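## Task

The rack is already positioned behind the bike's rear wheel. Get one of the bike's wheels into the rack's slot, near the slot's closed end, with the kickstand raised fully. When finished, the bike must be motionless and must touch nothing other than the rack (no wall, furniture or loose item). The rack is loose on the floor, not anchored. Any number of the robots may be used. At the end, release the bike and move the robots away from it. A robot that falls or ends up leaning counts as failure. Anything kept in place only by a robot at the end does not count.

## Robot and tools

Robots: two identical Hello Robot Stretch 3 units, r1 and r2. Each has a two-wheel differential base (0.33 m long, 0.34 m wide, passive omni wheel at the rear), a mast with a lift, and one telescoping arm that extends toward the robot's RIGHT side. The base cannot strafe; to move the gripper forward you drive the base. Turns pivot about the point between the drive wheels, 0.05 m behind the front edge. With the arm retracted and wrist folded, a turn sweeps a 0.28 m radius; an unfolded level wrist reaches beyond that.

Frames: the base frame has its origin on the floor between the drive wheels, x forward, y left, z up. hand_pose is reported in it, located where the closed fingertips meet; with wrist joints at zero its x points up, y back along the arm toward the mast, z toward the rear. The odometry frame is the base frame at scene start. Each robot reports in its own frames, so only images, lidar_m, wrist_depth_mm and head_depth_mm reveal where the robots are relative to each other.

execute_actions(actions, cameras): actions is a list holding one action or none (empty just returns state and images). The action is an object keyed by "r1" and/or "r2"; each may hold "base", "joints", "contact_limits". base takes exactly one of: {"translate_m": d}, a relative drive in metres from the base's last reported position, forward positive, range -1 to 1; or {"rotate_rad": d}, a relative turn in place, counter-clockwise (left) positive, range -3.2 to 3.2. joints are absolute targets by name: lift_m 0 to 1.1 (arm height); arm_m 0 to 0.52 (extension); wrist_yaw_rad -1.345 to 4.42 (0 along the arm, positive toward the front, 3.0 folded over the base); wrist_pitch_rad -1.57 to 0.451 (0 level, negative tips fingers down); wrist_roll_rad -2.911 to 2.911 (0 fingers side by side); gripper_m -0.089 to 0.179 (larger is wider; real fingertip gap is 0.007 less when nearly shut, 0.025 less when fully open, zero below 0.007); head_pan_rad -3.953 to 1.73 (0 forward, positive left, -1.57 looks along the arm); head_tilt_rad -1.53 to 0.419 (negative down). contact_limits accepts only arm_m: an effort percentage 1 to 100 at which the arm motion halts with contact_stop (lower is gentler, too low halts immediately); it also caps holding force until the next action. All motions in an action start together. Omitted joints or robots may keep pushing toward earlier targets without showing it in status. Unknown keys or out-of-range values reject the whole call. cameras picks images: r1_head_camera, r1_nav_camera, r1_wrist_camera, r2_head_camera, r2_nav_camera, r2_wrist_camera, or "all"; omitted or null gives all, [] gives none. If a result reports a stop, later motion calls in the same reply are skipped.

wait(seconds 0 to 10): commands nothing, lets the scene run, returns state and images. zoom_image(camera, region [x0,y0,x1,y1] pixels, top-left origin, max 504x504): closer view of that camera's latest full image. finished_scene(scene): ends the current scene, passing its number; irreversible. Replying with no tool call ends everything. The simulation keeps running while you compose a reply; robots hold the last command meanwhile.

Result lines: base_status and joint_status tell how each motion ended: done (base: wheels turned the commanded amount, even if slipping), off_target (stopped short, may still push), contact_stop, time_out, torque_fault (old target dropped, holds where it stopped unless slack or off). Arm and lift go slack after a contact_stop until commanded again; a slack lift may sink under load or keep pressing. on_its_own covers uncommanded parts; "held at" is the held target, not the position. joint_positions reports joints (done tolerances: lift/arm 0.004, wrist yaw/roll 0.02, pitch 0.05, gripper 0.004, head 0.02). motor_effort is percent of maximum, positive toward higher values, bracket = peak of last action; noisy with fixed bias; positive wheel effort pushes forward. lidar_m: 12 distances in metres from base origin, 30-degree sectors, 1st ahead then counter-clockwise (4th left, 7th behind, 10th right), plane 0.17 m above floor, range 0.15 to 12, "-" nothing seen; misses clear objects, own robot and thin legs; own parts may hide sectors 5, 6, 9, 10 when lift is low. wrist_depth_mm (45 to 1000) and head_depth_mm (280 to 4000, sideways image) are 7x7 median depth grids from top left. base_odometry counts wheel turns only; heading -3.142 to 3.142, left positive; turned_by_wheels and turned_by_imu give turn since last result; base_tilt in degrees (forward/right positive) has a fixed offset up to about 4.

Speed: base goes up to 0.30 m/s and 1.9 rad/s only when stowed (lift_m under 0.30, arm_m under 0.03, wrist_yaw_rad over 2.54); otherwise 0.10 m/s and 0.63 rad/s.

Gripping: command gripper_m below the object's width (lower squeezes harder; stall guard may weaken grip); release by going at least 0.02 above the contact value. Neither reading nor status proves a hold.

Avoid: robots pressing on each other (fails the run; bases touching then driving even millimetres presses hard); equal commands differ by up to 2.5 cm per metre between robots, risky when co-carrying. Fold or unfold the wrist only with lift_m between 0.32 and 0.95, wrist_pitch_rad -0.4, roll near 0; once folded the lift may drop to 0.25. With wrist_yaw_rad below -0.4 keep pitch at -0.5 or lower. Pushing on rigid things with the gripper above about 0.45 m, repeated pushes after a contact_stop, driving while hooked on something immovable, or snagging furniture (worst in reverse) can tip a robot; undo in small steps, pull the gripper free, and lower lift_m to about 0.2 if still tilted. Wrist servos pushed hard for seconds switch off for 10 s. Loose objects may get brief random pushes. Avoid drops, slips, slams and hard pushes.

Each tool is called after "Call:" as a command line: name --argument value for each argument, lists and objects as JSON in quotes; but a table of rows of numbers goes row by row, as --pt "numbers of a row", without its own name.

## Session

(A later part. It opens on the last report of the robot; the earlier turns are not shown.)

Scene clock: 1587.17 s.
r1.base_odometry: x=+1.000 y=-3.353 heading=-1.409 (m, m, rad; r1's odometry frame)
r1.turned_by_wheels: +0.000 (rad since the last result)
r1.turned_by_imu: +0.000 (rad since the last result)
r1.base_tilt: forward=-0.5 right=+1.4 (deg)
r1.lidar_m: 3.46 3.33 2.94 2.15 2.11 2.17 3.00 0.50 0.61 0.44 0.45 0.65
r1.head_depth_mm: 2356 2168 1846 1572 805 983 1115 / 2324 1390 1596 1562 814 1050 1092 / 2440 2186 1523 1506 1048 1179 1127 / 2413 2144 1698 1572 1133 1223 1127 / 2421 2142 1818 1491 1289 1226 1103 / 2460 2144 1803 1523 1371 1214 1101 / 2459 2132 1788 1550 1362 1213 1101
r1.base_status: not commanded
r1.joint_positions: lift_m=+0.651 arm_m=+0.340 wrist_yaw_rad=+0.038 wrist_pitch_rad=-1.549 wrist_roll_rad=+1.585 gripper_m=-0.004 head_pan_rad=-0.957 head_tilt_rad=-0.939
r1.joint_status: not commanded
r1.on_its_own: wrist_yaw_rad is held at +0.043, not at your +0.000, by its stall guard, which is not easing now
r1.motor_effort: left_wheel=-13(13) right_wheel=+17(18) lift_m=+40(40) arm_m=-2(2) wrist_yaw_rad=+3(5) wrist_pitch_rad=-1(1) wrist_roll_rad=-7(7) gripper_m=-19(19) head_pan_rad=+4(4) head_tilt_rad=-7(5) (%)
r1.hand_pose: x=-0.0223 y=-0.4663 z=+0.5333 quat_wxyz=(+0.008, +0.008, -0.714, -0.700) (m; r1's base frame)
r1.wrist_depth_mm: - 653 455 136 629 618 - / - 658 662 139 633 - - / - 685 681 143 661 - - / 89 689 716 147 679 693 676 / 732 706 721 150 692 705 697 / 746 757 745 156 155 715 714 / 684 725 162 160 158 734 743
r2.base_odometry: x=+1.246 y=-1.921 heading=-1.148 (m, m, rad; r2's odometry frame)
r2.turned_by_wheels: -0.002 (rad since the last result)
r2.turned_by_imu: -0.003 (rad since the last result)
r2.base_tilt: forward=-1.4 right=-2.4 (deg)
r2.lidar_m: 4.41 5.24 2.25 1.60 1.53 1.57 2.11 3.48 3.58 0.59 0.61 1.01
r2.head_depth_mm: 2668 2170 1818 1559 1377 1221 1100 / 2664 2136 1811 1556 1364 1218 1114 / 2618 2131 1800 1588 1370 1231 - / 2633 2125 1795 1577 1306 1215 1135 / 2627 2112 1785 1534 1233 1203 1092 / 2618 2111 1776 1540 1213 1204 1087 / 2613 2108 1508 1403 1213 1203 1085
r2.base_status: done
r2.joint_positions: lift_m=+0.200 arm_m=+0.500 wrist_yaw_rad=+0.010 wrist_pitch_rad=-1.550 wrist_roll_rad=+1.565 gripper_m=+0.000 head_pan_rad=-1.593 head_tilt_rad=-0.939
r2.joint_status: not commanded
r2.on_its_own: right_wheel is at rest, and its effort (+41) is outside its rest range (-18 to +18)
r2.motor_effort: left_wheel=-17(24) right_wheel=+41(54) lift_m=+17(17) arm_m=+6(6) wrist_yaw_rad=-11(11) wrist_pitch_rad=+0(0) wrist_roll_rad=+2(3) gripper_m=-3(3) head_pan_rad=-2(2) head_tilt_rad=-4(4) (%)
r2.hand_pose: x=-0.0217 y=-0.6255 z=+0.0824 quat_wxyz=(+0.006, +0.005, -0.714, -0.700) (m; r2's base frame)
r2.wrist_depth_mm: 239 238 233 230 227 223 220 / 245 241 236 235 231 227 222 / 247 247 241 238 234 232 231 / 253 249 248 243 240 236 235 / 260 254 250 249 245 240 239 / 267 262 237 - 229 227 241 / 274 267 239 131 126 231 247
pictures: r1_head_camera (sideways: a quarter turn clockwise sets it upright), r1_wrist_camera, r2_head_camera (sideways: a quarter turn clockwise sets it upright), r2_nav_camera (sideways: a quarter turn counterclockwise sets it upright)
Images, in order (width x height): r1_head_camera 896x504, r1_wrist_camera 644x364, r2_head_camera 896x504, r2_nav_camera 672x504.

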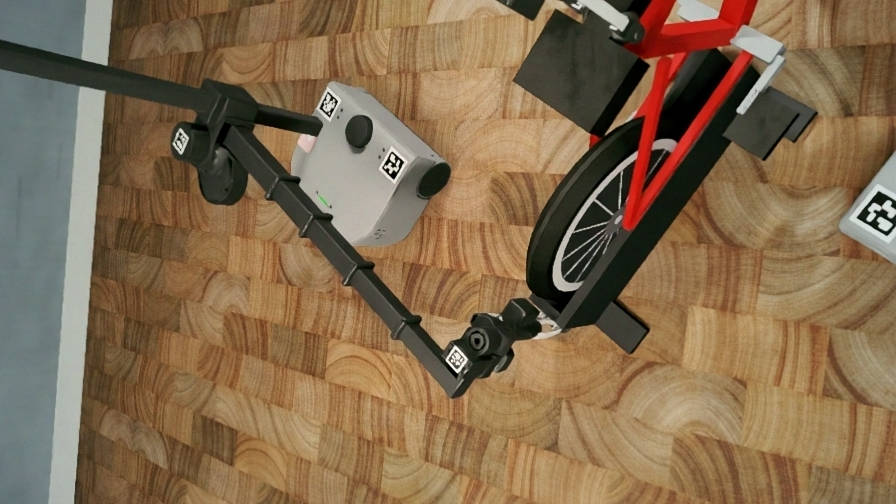

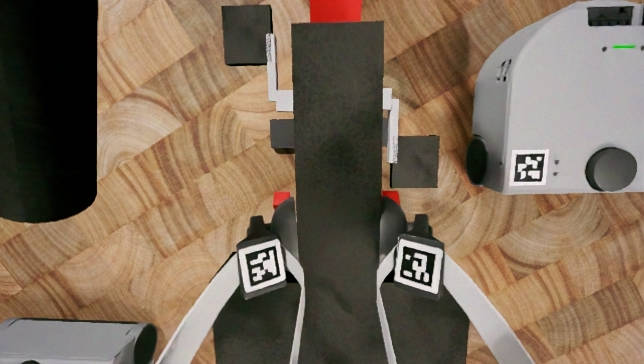

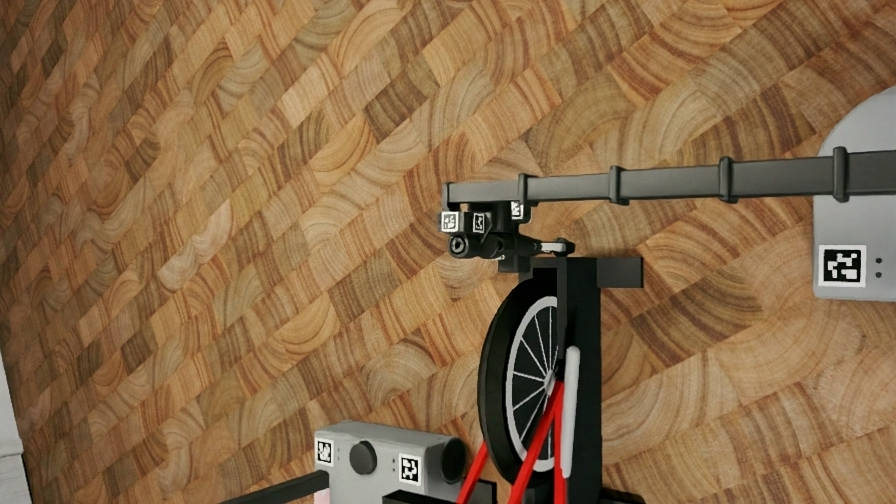

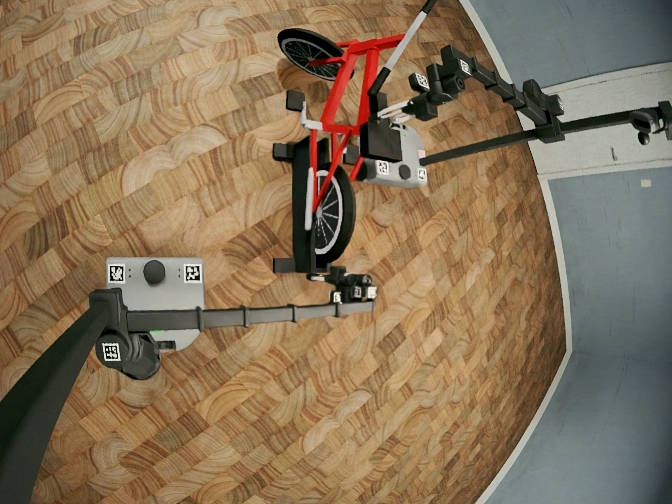

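Call:
execute_actions --actions '[{"r1": {"joints": {"gripper_m": 0.08}}, "r2": {"base": {"translate_m": -0.10}}}]' --cameras '["r2_head_camera", "r1_wrist_camera", "r1_head_camera", "r2_nav_camera"]'

Scene clock: 1595.37 s.
r1.base_odometry: x=+1.000 y=-3.353 heading=-1.409 (m, m, rad; r1's odometry frame)
r1.turned_by_wheels: +0.000 (rad since the last result)
r1.turned_by_imu: +0.000 (rad since the last result)
r1.base_tilt: forward=-0.4 right=+1.4 (deg)
r1.lidar_m: 3.46 3.33 2.95 2.15 2.11 2.18 2.99 0.50 0.61 0.44 0.45 2.78
r1.head_depth_mm: 2401 2195 1832 1580 802 990 1112 / 2294 2137 1783 1565 822 1051 1086 / 2424 1418 1592 1546 1045 1172 1117 / 2413 2169 1565 1570 1135 1224 1126 / 2441 2142 1765 1555 1304 1223 1100 / 2487 2142 1824 1197 1368 1222 1101 / 2465 2127 1793 1547 1360 1224 1095
r1.base_status: not commanded
r1.joint_positions: lift_m=+0.651 arm_m=+0.340 wrist_yaw_rad=+0.043 wrist_pitch_rad=-1.551 wrist_roll_rad=+1.581 gripper_m=+0.080 head_pan_rad=-0.957 head_tilt_rad=-0.939
r1.joint_status: all done
r1.on_its_own: wrist_yaw_rad is held at +0.043, not at your +0.000, by its stall guard, which is not easing now
r1.motor_effort: left_wheel=-12(13) right_wheel=+15(17) lift_m=+39(40) arm_m=-1(2) wrist_yaw_rad=-1(4) wrist_pitch_rad=+0(0) wrist_roll_rad=-5(7) gripper_m=+6(85) head_pan_rad=+4(4) head_tilt_rad=-7(8) (%)
r1.hand_pose: x=-0.0224 y=-0.4659 z=+0.5334 quat_wxyz=(+0.012, +0.012, -0.714, -0.700) (m; r1's base frame)
r1.wrist_depth_mm: - 647 455 137 631 620 - / - 662 657 139 641 - - / - 682 675 143 653 - - / 91 704 702 147 480 695 - / 740 723 716 151 284 707 699 / 744 756 159 155 156 711 722 / 792 762 164 161 159 741 749
r2.base_odometry: x=+1.205 y=-1.830 heading=-1.148 (m, m, rad; r2's odometry frame)
r2.turned_by_wheels: +0.000 (rad since the last result)
r2.turned_by_imu: +0.000 (rad since the last result)
r2.base_tilt: forward=-1.4 right=-2.3 (deg)
r2.lidar_m: 4.48 5.31 2.17 1.55 1.48 1.52 2.03 3.39 3.51 0.61 0.61 1.10
r2.head_depth_mm: 2693 2153 1825 1562 1372 1222 1099 / 2637 2141 1799 1556 1371 1218 1114 / 2632 2147 1804 1580 1364 1230 - / 2627 2125 1780 1580 1340 1213 1135 / 2600 2116 1788 1534 1292 1210 1092 / 2596 2111 1788 1537 1232 1205 1090 / 2569 2089 1774 1465 1222 1205 1084
r2.base_status: done
r2.joint_positions: lift_m=+0.200 arm_m=+0.500 wrist_yaw_rad=+0.003 wrist_pitch_rad=-1.548 wrist_roll_rad=+1.565 gripper_m=+0.000 head_pan_rad=-1.593 head_tilt_rad=-0.939
r2.joint_status: not commanded
r2.motor_effort: left_wheel=+1(17) right_wheel=-1(37) lift_m=+17(17) arm_m=+6(6) wrist_yaw_rad=-3(12) wrist_pitch_rad=-1(1) wrist_roll_rad=+2(3) gripper_m=-3(2) head_pan_rad=-2(2) head_tilt_rad=-4(4) (%)
r2.hand_pose: x=-0.0216 y=-0.6259 z=+0.0824 quat_wxyz=(+0.003, +0.003, -0.715, -0.699) (m; r2's base frame)
r2.wrist_depth_mm: 237 236 231 227 224 221 217 / 245 242 235 233 228 226 222 / 250 247 241 238 235 230 227 / 253 249 246 243 240 236 231 / 263 258 254 247 245 239 239 / 266 264 259 - 249 247 243 / 274 269 267 259 258 250 248
pictures: r1_head_camera (sideways: a quarter turn clockwise sets it upright), r1_wrist_camera, r2_head_camera (sideways: a quarter turn clockwise sets it upright), r2_nav_camera (sideways: a quarter turn counterclockwise sets it upright)
Images, in order (width x height): r1_head_camera 896x504, r1_wrist_camera 644x364, r2_head_camera 896x504, r2_nav_camera 672x504.

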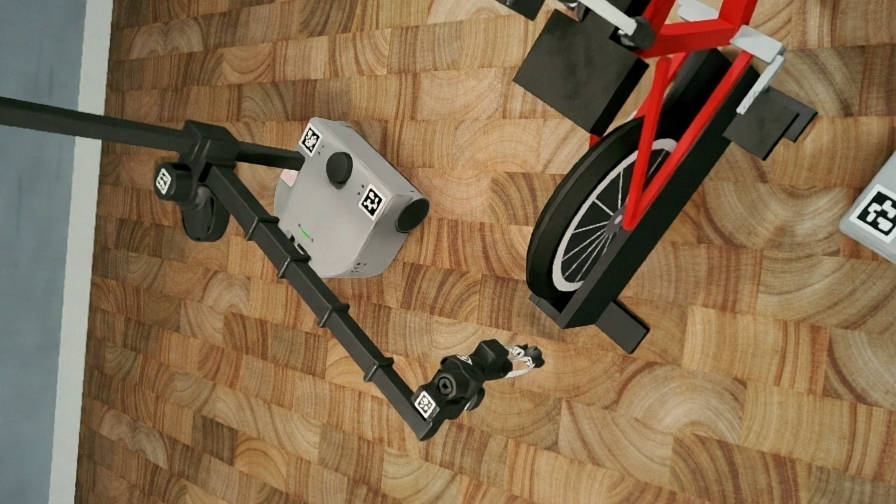

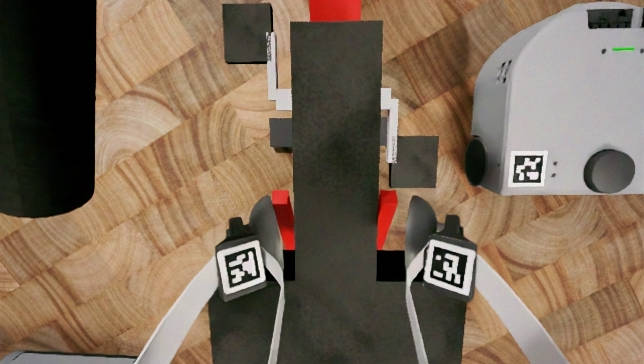

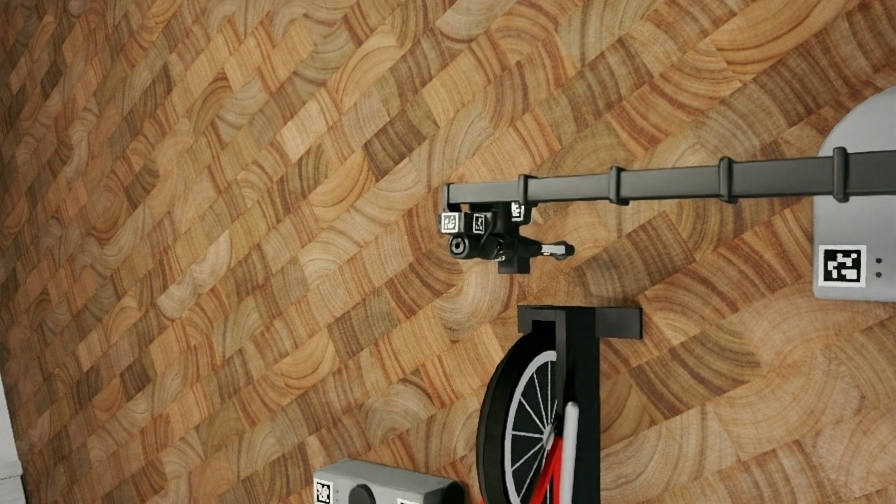

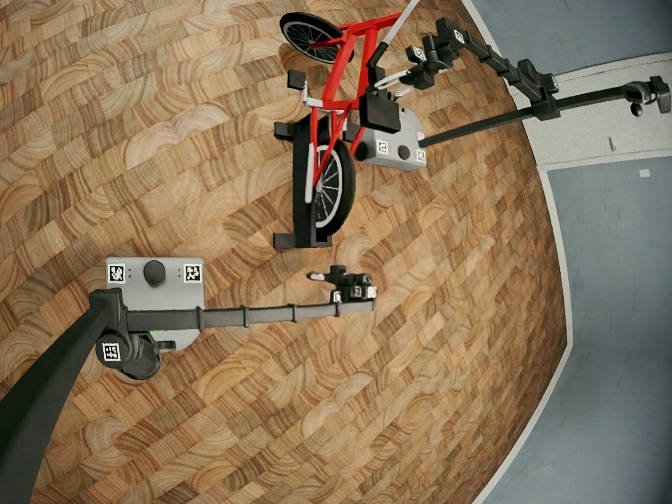

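Call:
execute_actions --actions '[{"r1": {"base": {"translate_m": -0.015}, "joints": {"lift_m": 0.74}}, "r2": {"joints": {"arm_m": 0.05, "lift_m": 0.35}}}]' --cameras '["r1_wrist_camera", "r2_nav_camera"]'

Call:
execute_actions --actions '[{"r1": {"joints": {"arm_m": 0.02}}}]' --cameras '["r1_nav_camera", "r2_nav_camera", "r1_head_camera"]'

Scene clock: 1609.37 s.
r1.base_odometry: x=+0.998 y=-3.338 heading=-1.409 (m, m, rad; r1's odometry frame)
r1.turned_by_wheels: +0.000 (rad since the last result)
r1.turned_by_imu: +0.000 (rad since the last result)
r1.base_tilt: forward=-0.5 right=+1.4 (deg)
r1.lidar_m: 3.48 3.31 2.93 2.14 2.10 2.16 2.99 0.49 0.57 0.44 0.45 2.78
r1.head_depth_mm: 2398 2168 1826 1576 818 981 1114 / 2327 2114 1828 1574 804 1059 1105 / 2332 1433 1573 1547 1051 1166 1124 / 2392 1310 1564 1563 1119 1225 1118 / 2457 2157 1806 1566 1312 1220 1102 / 2472 2119 1797 1562 1366 1219 1102 / 2483 2159 1792 1541 1367 1226 1092
r1.base_status: done
r1.joint_positions: lift_m=+0.739 arm_m=+0.340 wrist_yaw_rad=+0.043 wrist_pitch_rad=-1.550 wrist_roll_rad=+1.576 gripper_m=+0.080 head_pan_rad=-0.957 head_tilt_rad=-0.939
r1.joint_status: all done
r1.on_its_own: wrist_yaw_rad is held at +0.043, not at your +0.000, by its stall guard, which is not easing now
r1.motor_effort: left_wheel=-1(15) right_wheel=+1(12) lift_m=+39(41) arm_m=-1(1) wrist_yaw_rad=+0(1) wrist_pitch_rad=+0(0) wrist_roll_rad=-3(5) gripper_m=-1(6) head_pan_rad=+3(3) head_tilt_rad=-7(8) (%)
r1.hand_pose: x=-0.0224 y=-0.4660 z=+0.6213 quat_wxyz=(+0.013, +0.013, -0.714, -0.700) (m; r1's base frame)
r1.wrist_depth_mm: 741 712 133 708 699 695 684 / 742 755 145 538 734 - - / 785 779 160 547 733 - - / 805 776 761 578 756 781 761 / 818 814 800 245 244 780 776 / 869 840 845 251 251 811 806 / 835 869 868 258 838 851 821
r2.base_odometry: x=+1.205 y=-1.830 heading=-1.148 (m, m, rad; r2's odometry frame)
r2.turned_by_wheels: +0.000 (rad since the last result)
r2.turned_by_imu: -0.001 (rad since the last result)
r2.base_tilt: forward=-1.4 right=-2.3 (deg)
r2.lidar_m: 4.48 5.30 2.17 1.55 1.48 1.52 2.03 3.40 3.51 0.61 0.61 1.10
r2.head_depth_mm: 2681 2150 1816 1558 1373 1224 1104 / 2661 2152 1801 1555 1371 1218 1112 / 2669 2139 1783 1543 1367 1244 - / 2626 2122 1787 1542 1356 1238 - / 2642 2121 1782 1544 1290 1213 1094 / 2608 2086 1770 1530 1225 1208 1089 / 2595 2103 1765 1510 1227 1205 1089
r2.base_status: not commanded
r2.joint_positions: lift_m=+0.350 arm_m=+0.050 wrist_yaw_rad=+0.002 wrist_pitch_rad=-1.547 wrist_roll_rad=+1.565 gripper_m=+0.000 head_pan_rad=-1.593 head_tilt_rad=-0.939
r2.joint_status: all done
r2.motor_effort: left_wheel=+1(1) right_wheel=-1(1) lift_m=+32(36) arm_m=-6(6) wrist_yaw_rad=-2(3) wrist_pitch_rad=-1(1) wrist_roll_rad=+3(2) gripper_m=-2(3) head_pan_rad=-3(2) head_tilt_rad=-4(4) (%)
r2.hand_pose: x=-0.0216 y=-0.1771 z=+0.2315 quat_wxyz=(+0.003, +0.002, -0.715, -0.699) (m; r2's base frame)
r2.wrist_depth_mm: 388 386 383 373 - - - / 405 398 384 380 - - - / 405 400 396 387 - - - / 417 409 402 397 - - - / 431 418 416 404 - - - / 411 428 421 - - - - / 442 433 432 419 417 409 402
pictures: r1_wrist_camera, r2_nav_camera (sideways: a quarter turn counterclockwise sets it upright)
Images, in order (width x height): r1_wrist_camera 644x364, r2_nav_camera 672x504.

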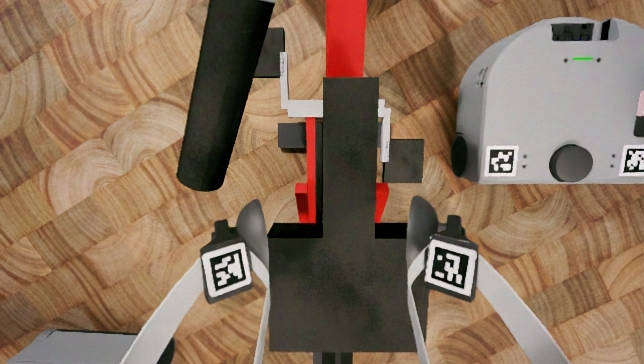

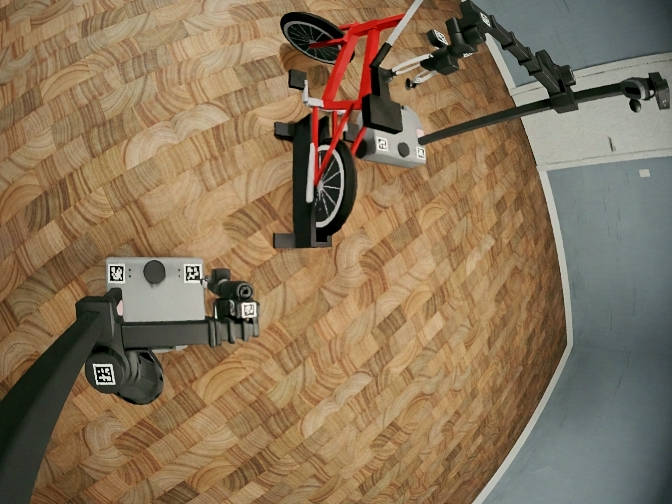

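Scene clock: 1612.93 s.
r1.base_odometry: x=+0.998 y=-3.338 heading=-1.409 (m, m, rad; r1's odometry frame)
r1.turned_by_wheels: +0.000 (rad since the last result)
r1.turned_by_imu: +0.000 (rad since the last result)
r1.base_tilt: forward=-0.4 right=+1.5 (deg)
r1.lidar_m: 3.46 3.35 2.93 2.14 2.10 2.17 2.99 0.49 0.57 0.44 0.45 2.77
r1.head_depth_mm: 2397 2200 1828 1575 806 894 - / 2328 2115 1839 1582 800 1081 - / 2352 1434 1575 1537 1044 1168 1110 / 2452 1309 1559 1558 1117 1223 1120 / 2441 2168 1802 1571 1309 1224 1104 / 2482 2146 1810 1560 1367 1227 1100 / 2482 2135 1783 1545 1362 1224 1098
r1.base_status: not commanded
r1.joint_positions: lift_m=+0.739 arm_m=+0.020 wrist_yaw_rad=+0.043 wrist_pitch_rad=-1.550 wrist_roll_rad=+1.575 gripper_m=+0.080 head_pan_rad=-0.957 head_tilt_rad=-0.939
r1.joint_status: all done
r1.on_its_own: wrist_yaw_rad is held at +0.043, not at your +0.000, by its stall guard, which is not easing now
r1.motor_effort: left_wheel=-1(1) right_wheel=+1(1) lift_m=+39(39) arm_m=-3(3) wrist_yaw_rad=-1(1) wrist_pitch_rad=-1(1) wrist_roll_rad=-3(4) gripper_m=+1(0) head_pan_rad=+4(4) head_tilt_rad=-8(7) (%)
r1.hand_pose: x=-0.0223 y=-0.1463 z=+0.6213 quat_wxyz=(+0.014, +0.013, -0.714, -0.700) (m; r1's base frame)
r1.wrist_depth_mm: 721 710 727 704 701 701 698 / 554 556 739 733 - 729 716 / 335 550 738 754 - 753 722 / 340 608 647 786 791 780 770 / 289 529 658 800 804 791 777 / 276 527 826 843 822 817 811 / 798 583 837 861 854 839 853
r2.base_odometry: x=+1.205 y=-1.830 heading=-1.148 (m, m, rad; r2's odometry frame)
r2.turned_by_wheels: +0.000 (rad since the last result)
r2.turned_by_imu: -0.001 (rad since the last result)
r2.base_tilt: forward=-1.4 right=-2.2 (deg)
r2.lidar_m: 4.48 5.30 2.16 1.55 1.49 1.52 2.04 3.40 3.48 0.61 0.61 1.11
r2.head_depth_mm: 2659 2174 1801 1564 1369 1222 1104 / 2656 2160 1806 1550 1369 1221 1116 / 2641 2133 1801 1554 1360 1246 - / 2659 2124 1787 1539 1359 1234 - / 2597 2127 1774 1542 1289 1211 1091 / 2621 2102 1778 1534 1231 1203 1088 / 2588 2086 1763 1499 1223 1207 1088
r2.base_status: not commanded
r2.joint_positions: lift_m=+0.350 arm_m=+0.050 wrist_yaw_rad=+0.002 wrist_pitch_rad=-1.547 wrist_roll_rad=+1.565 gripper_m=+0.000 head_pan_rad=-1.593 head_tilt_rad=-0.939
r2.joint_status: not commanded
r2.motor_effort: left_wheel=+1(1) right_wheel=+0(0) lift_m=+32(32) arm_m=-6(6) wrist_yaw_rad=-2(2) wrist_pitch_rad=-1(1) wrist_roll_rad=+3(2) gripper_m=-2(2) head_pan_rad=-2(2) head_tilt_rad=-4(4) (%)
r2.hand_pose: x=-0.0216 y=-0.1771 z=+0.2315 quat_wxyz=(+0.003, +0.002, -0.715, -0.699) (m; r2's base frame)
r2.wrist_depth_mm: 389 387 374 368 - - - / 396 389 385 378 - - - / 406 405 390 387 - - - / 418 402 401 396 - - - / 419 414 407 401 - - - / 412 423 420 - - - - / 440 431 435 418 419 408 402
pictures: r1_head_camera (sideways: a quarter turn clockwise sets it upright), r1_nav_camera (sideways: a quarter turn counterclockwise sets it upright), r2_nav_camera (sideways: a quarter turn counterclockwise sets it upright)
Images, in order (width x height): r1_head_camera 896x504, r1_nav_camera 672x504, r2_nav_camera 672x504.

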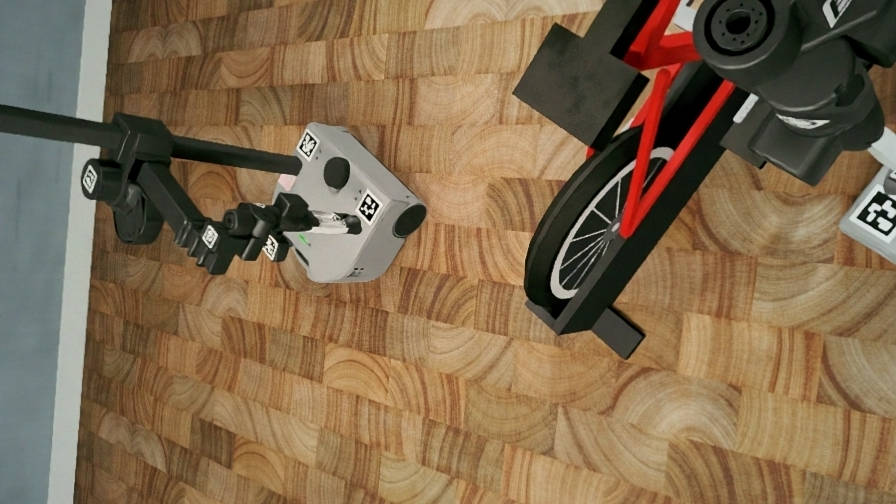

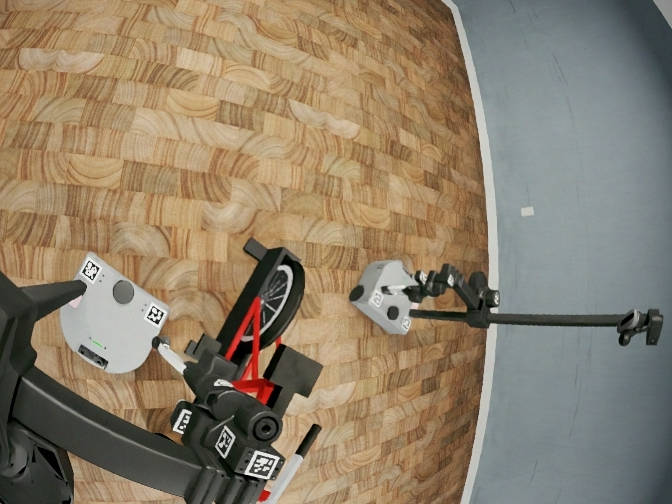

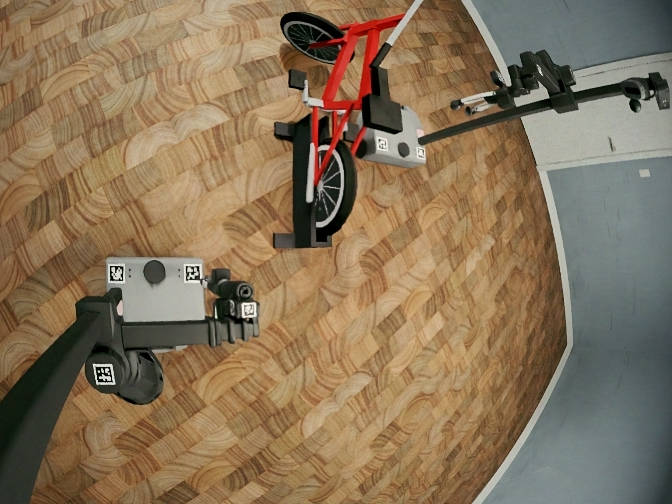

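Call:
execute_actions --actions '[{"r1": {"base": {"translate_m": 0.75}, "joints": {"head_pan_rad": -2.3}}, "r2": {"base": {"translate_m": -0.25}}}]' --cameras '["r1_nav_camera", "r2_nav_camera", "r1_head_camera"]'

Scene clock: 1632.50 s.
r1.base_odometry: x=+1.119 y=-4.078 heading=-1.409 (m, m, rad; r1's odometry frame)
r1.turned_by_wheels: +0.000 (rad since the last result)
r1.turned_by_imu: +0.003 (rad since the last result)
r1.base_tilt: forward=-0.4 right=+1.4 (deg)
r1.lidar_m: 2.79 2.69 2.81 2.53 2.46 2.55 3.54 0.62 0.56 1.06 2.31 2.41
r1.head_depth_mm: 2768 2197 1331 1575 1387 1231 1145 / 2739 2182 1051 1353 1387 1238 - / 2684 2151 1819 1209 1351 - - / 2696 2145 1809 1565 1186 - - / 2656 2174 1794 1572 - - 1136 / 2672 2155 1815 1565 1424 - 1070 / 2633 2165 1779 1547 1366 1178 1077
r1.base_status: done
r1.joint_positions: lift_m=+0.739 arm_m=+0.020 wrist_yaw_rad=+0.043 wrist_pitch_rad=-1.550 wrist_roll_rad=+1.575 gripper_m=+0.080 head_pan_rad=-2.293 head_tilt_rad=-0.939
r1.joint_status: all done
r1.on_its_own: wrist_yaw_rad is held at +0.043, not at your +0.000, by its stall guard, which is not easing now
r1.motor_effort: left_wheel=-2(5) right_wheel=+1(5) lift_m=+39(39) arm_m=-4(4) wrist_yaw_rad=-1(0) wrist_pitch_rad=+0(0) wrist_roll_rad=-3(3) gripper_m=+1(1) head_pan_rad=-3(44) head_tilt_rad=-7(7) (%)
r1.hand_pose: x=-0.0223 y=-0.1463 z=+0.6213 quat_wxyz=(+0.014, +0.013, -0.714, -0.700) (m; r1's base frame)
r1.wrist_depth_mm: 732 726 714 720 699 693 699 / 762 745 729 726 - 722 721 / 775 784 777 756 - 756 733 / 799 794 779 786 785 770 741 / 823 812 832 803 809 786 770 / 860 845 850 833 822 813 800 / 890 871 872 862 841 855 838
r2.base_odometry: x=+1.102 y=-1.602 heading=-1.148 (m, m, rad; r2's odometry frame)
r2.turned_by_wheels: +0.000 (rad since the last result)
r2.turned_by_imu: -0.002 (rad since the last result)
r2.base_tilt: forward=-1.4 right=-2.3 (deg)
r2.lidar_m: 4.65 5.50 1.97 1.41 1.35 1.39 1.85 3.18 3.30 1.06 0.71 0.83
r2.head_depth_mm: 2694 2140 1804 1564 1371 1223 1099 / 2652 2150 1794 1561 1364 1216 1117 / 2638 2121 1795 1551 1363 1244 - / 2652 2127 1791 1517 1369 1232 - / 833 1951 1542 1458 1349 1208 1095 / 2429 2112 1779 1477 1351 1209 1086 / 2635 2103 1777 1525 1247 1202 1088
r2.base_status: done
r2.joint_positions: lift_m=+0.350 arm_m=+0.050 wrist_yaw_rad=+0.002 wrist_pitch_rad=-1.547 wrist_roll_rad=+1.565 gripper_m=+0.000 head_pan_rad=-1.593 head_tilt_rad=-0.939
r2.joint_status: not commanded
r2.motor_effort: left_wheel=+1(3) right_wheel=-1(4) lift_m=+32(32) arm_m=-6(6) wrist_yaw_rad=-2(3) wrist_pitch_rad=-1(1) wrist_roll_rad=+3(2) gripper_m=-2(3) head_pan_rad=-2(2) head_tilt_rad=-4(4) (%)
r2.hand_pose: x=-0.0216 y=-0.1771 z=+0.2315 quat_wxyz=(+0.003, +0.002, -0.715, -0.699) (m; r2's base frame)
r2.wrist_depth_mm: 391 385 379 364 - - - / 396 392 390 381 - - - / 403 400 394 390 - - - / 417 411 400 395 - - - / 425 416 418 403 - - - / 433 426 417 - - - - / 453 444 424 429 416 412 400
pictures: r1_head_camera (sideways: a quarter turn clockwise sets it upright), r1_nav_camera (sideways: a quarter turn counterclockwise sets it upright), r2_nav_camera (sideways: a quarter turn counterclockwise sets it upright)
Images, in order (width x height): r1_head_camera 896x504, r1_nav_camera 672x504, r2_nav_camera 672x504.

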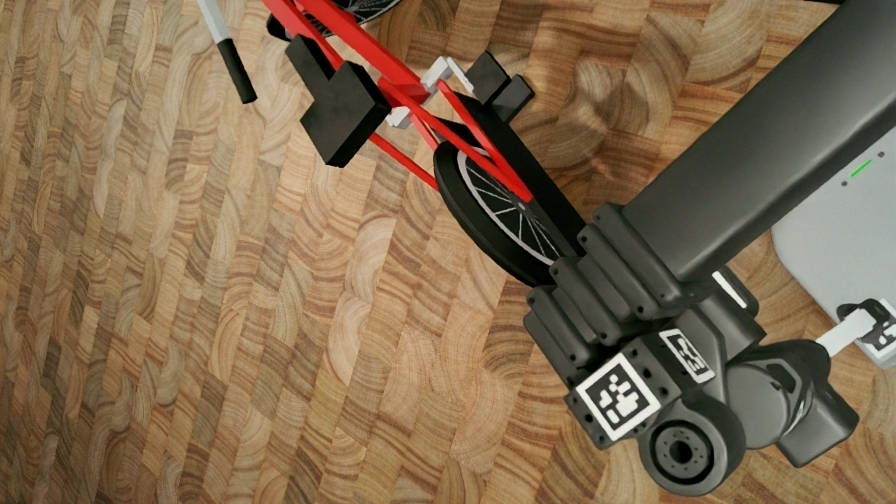

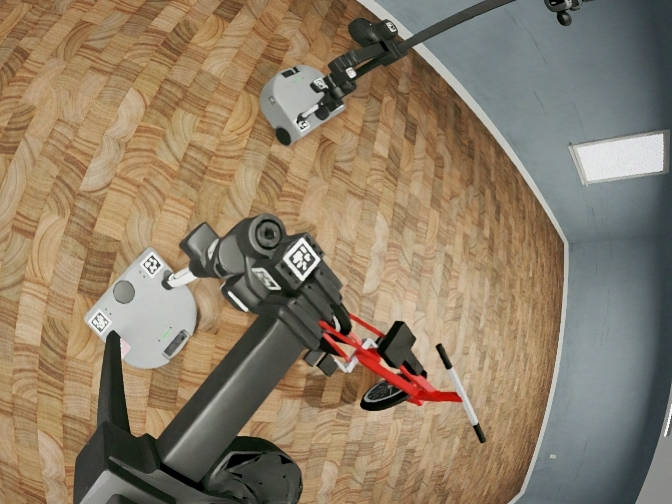

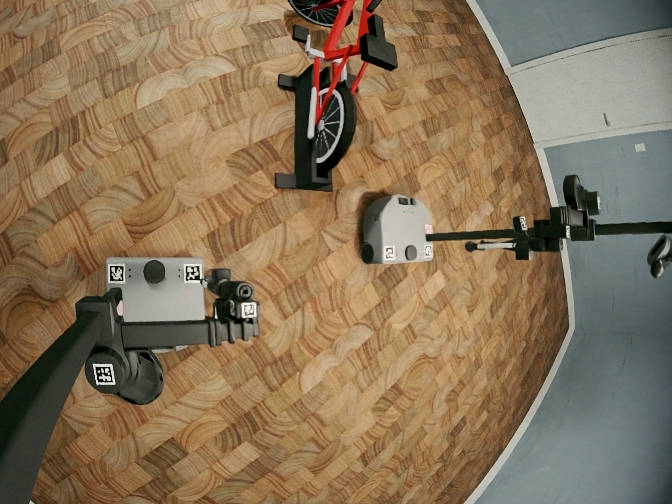

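The bike is standing by itself in the rack with the kickstand up, and both robots are clear.

Call:
finished_scene --scene 1

The scene is finished: the task was done.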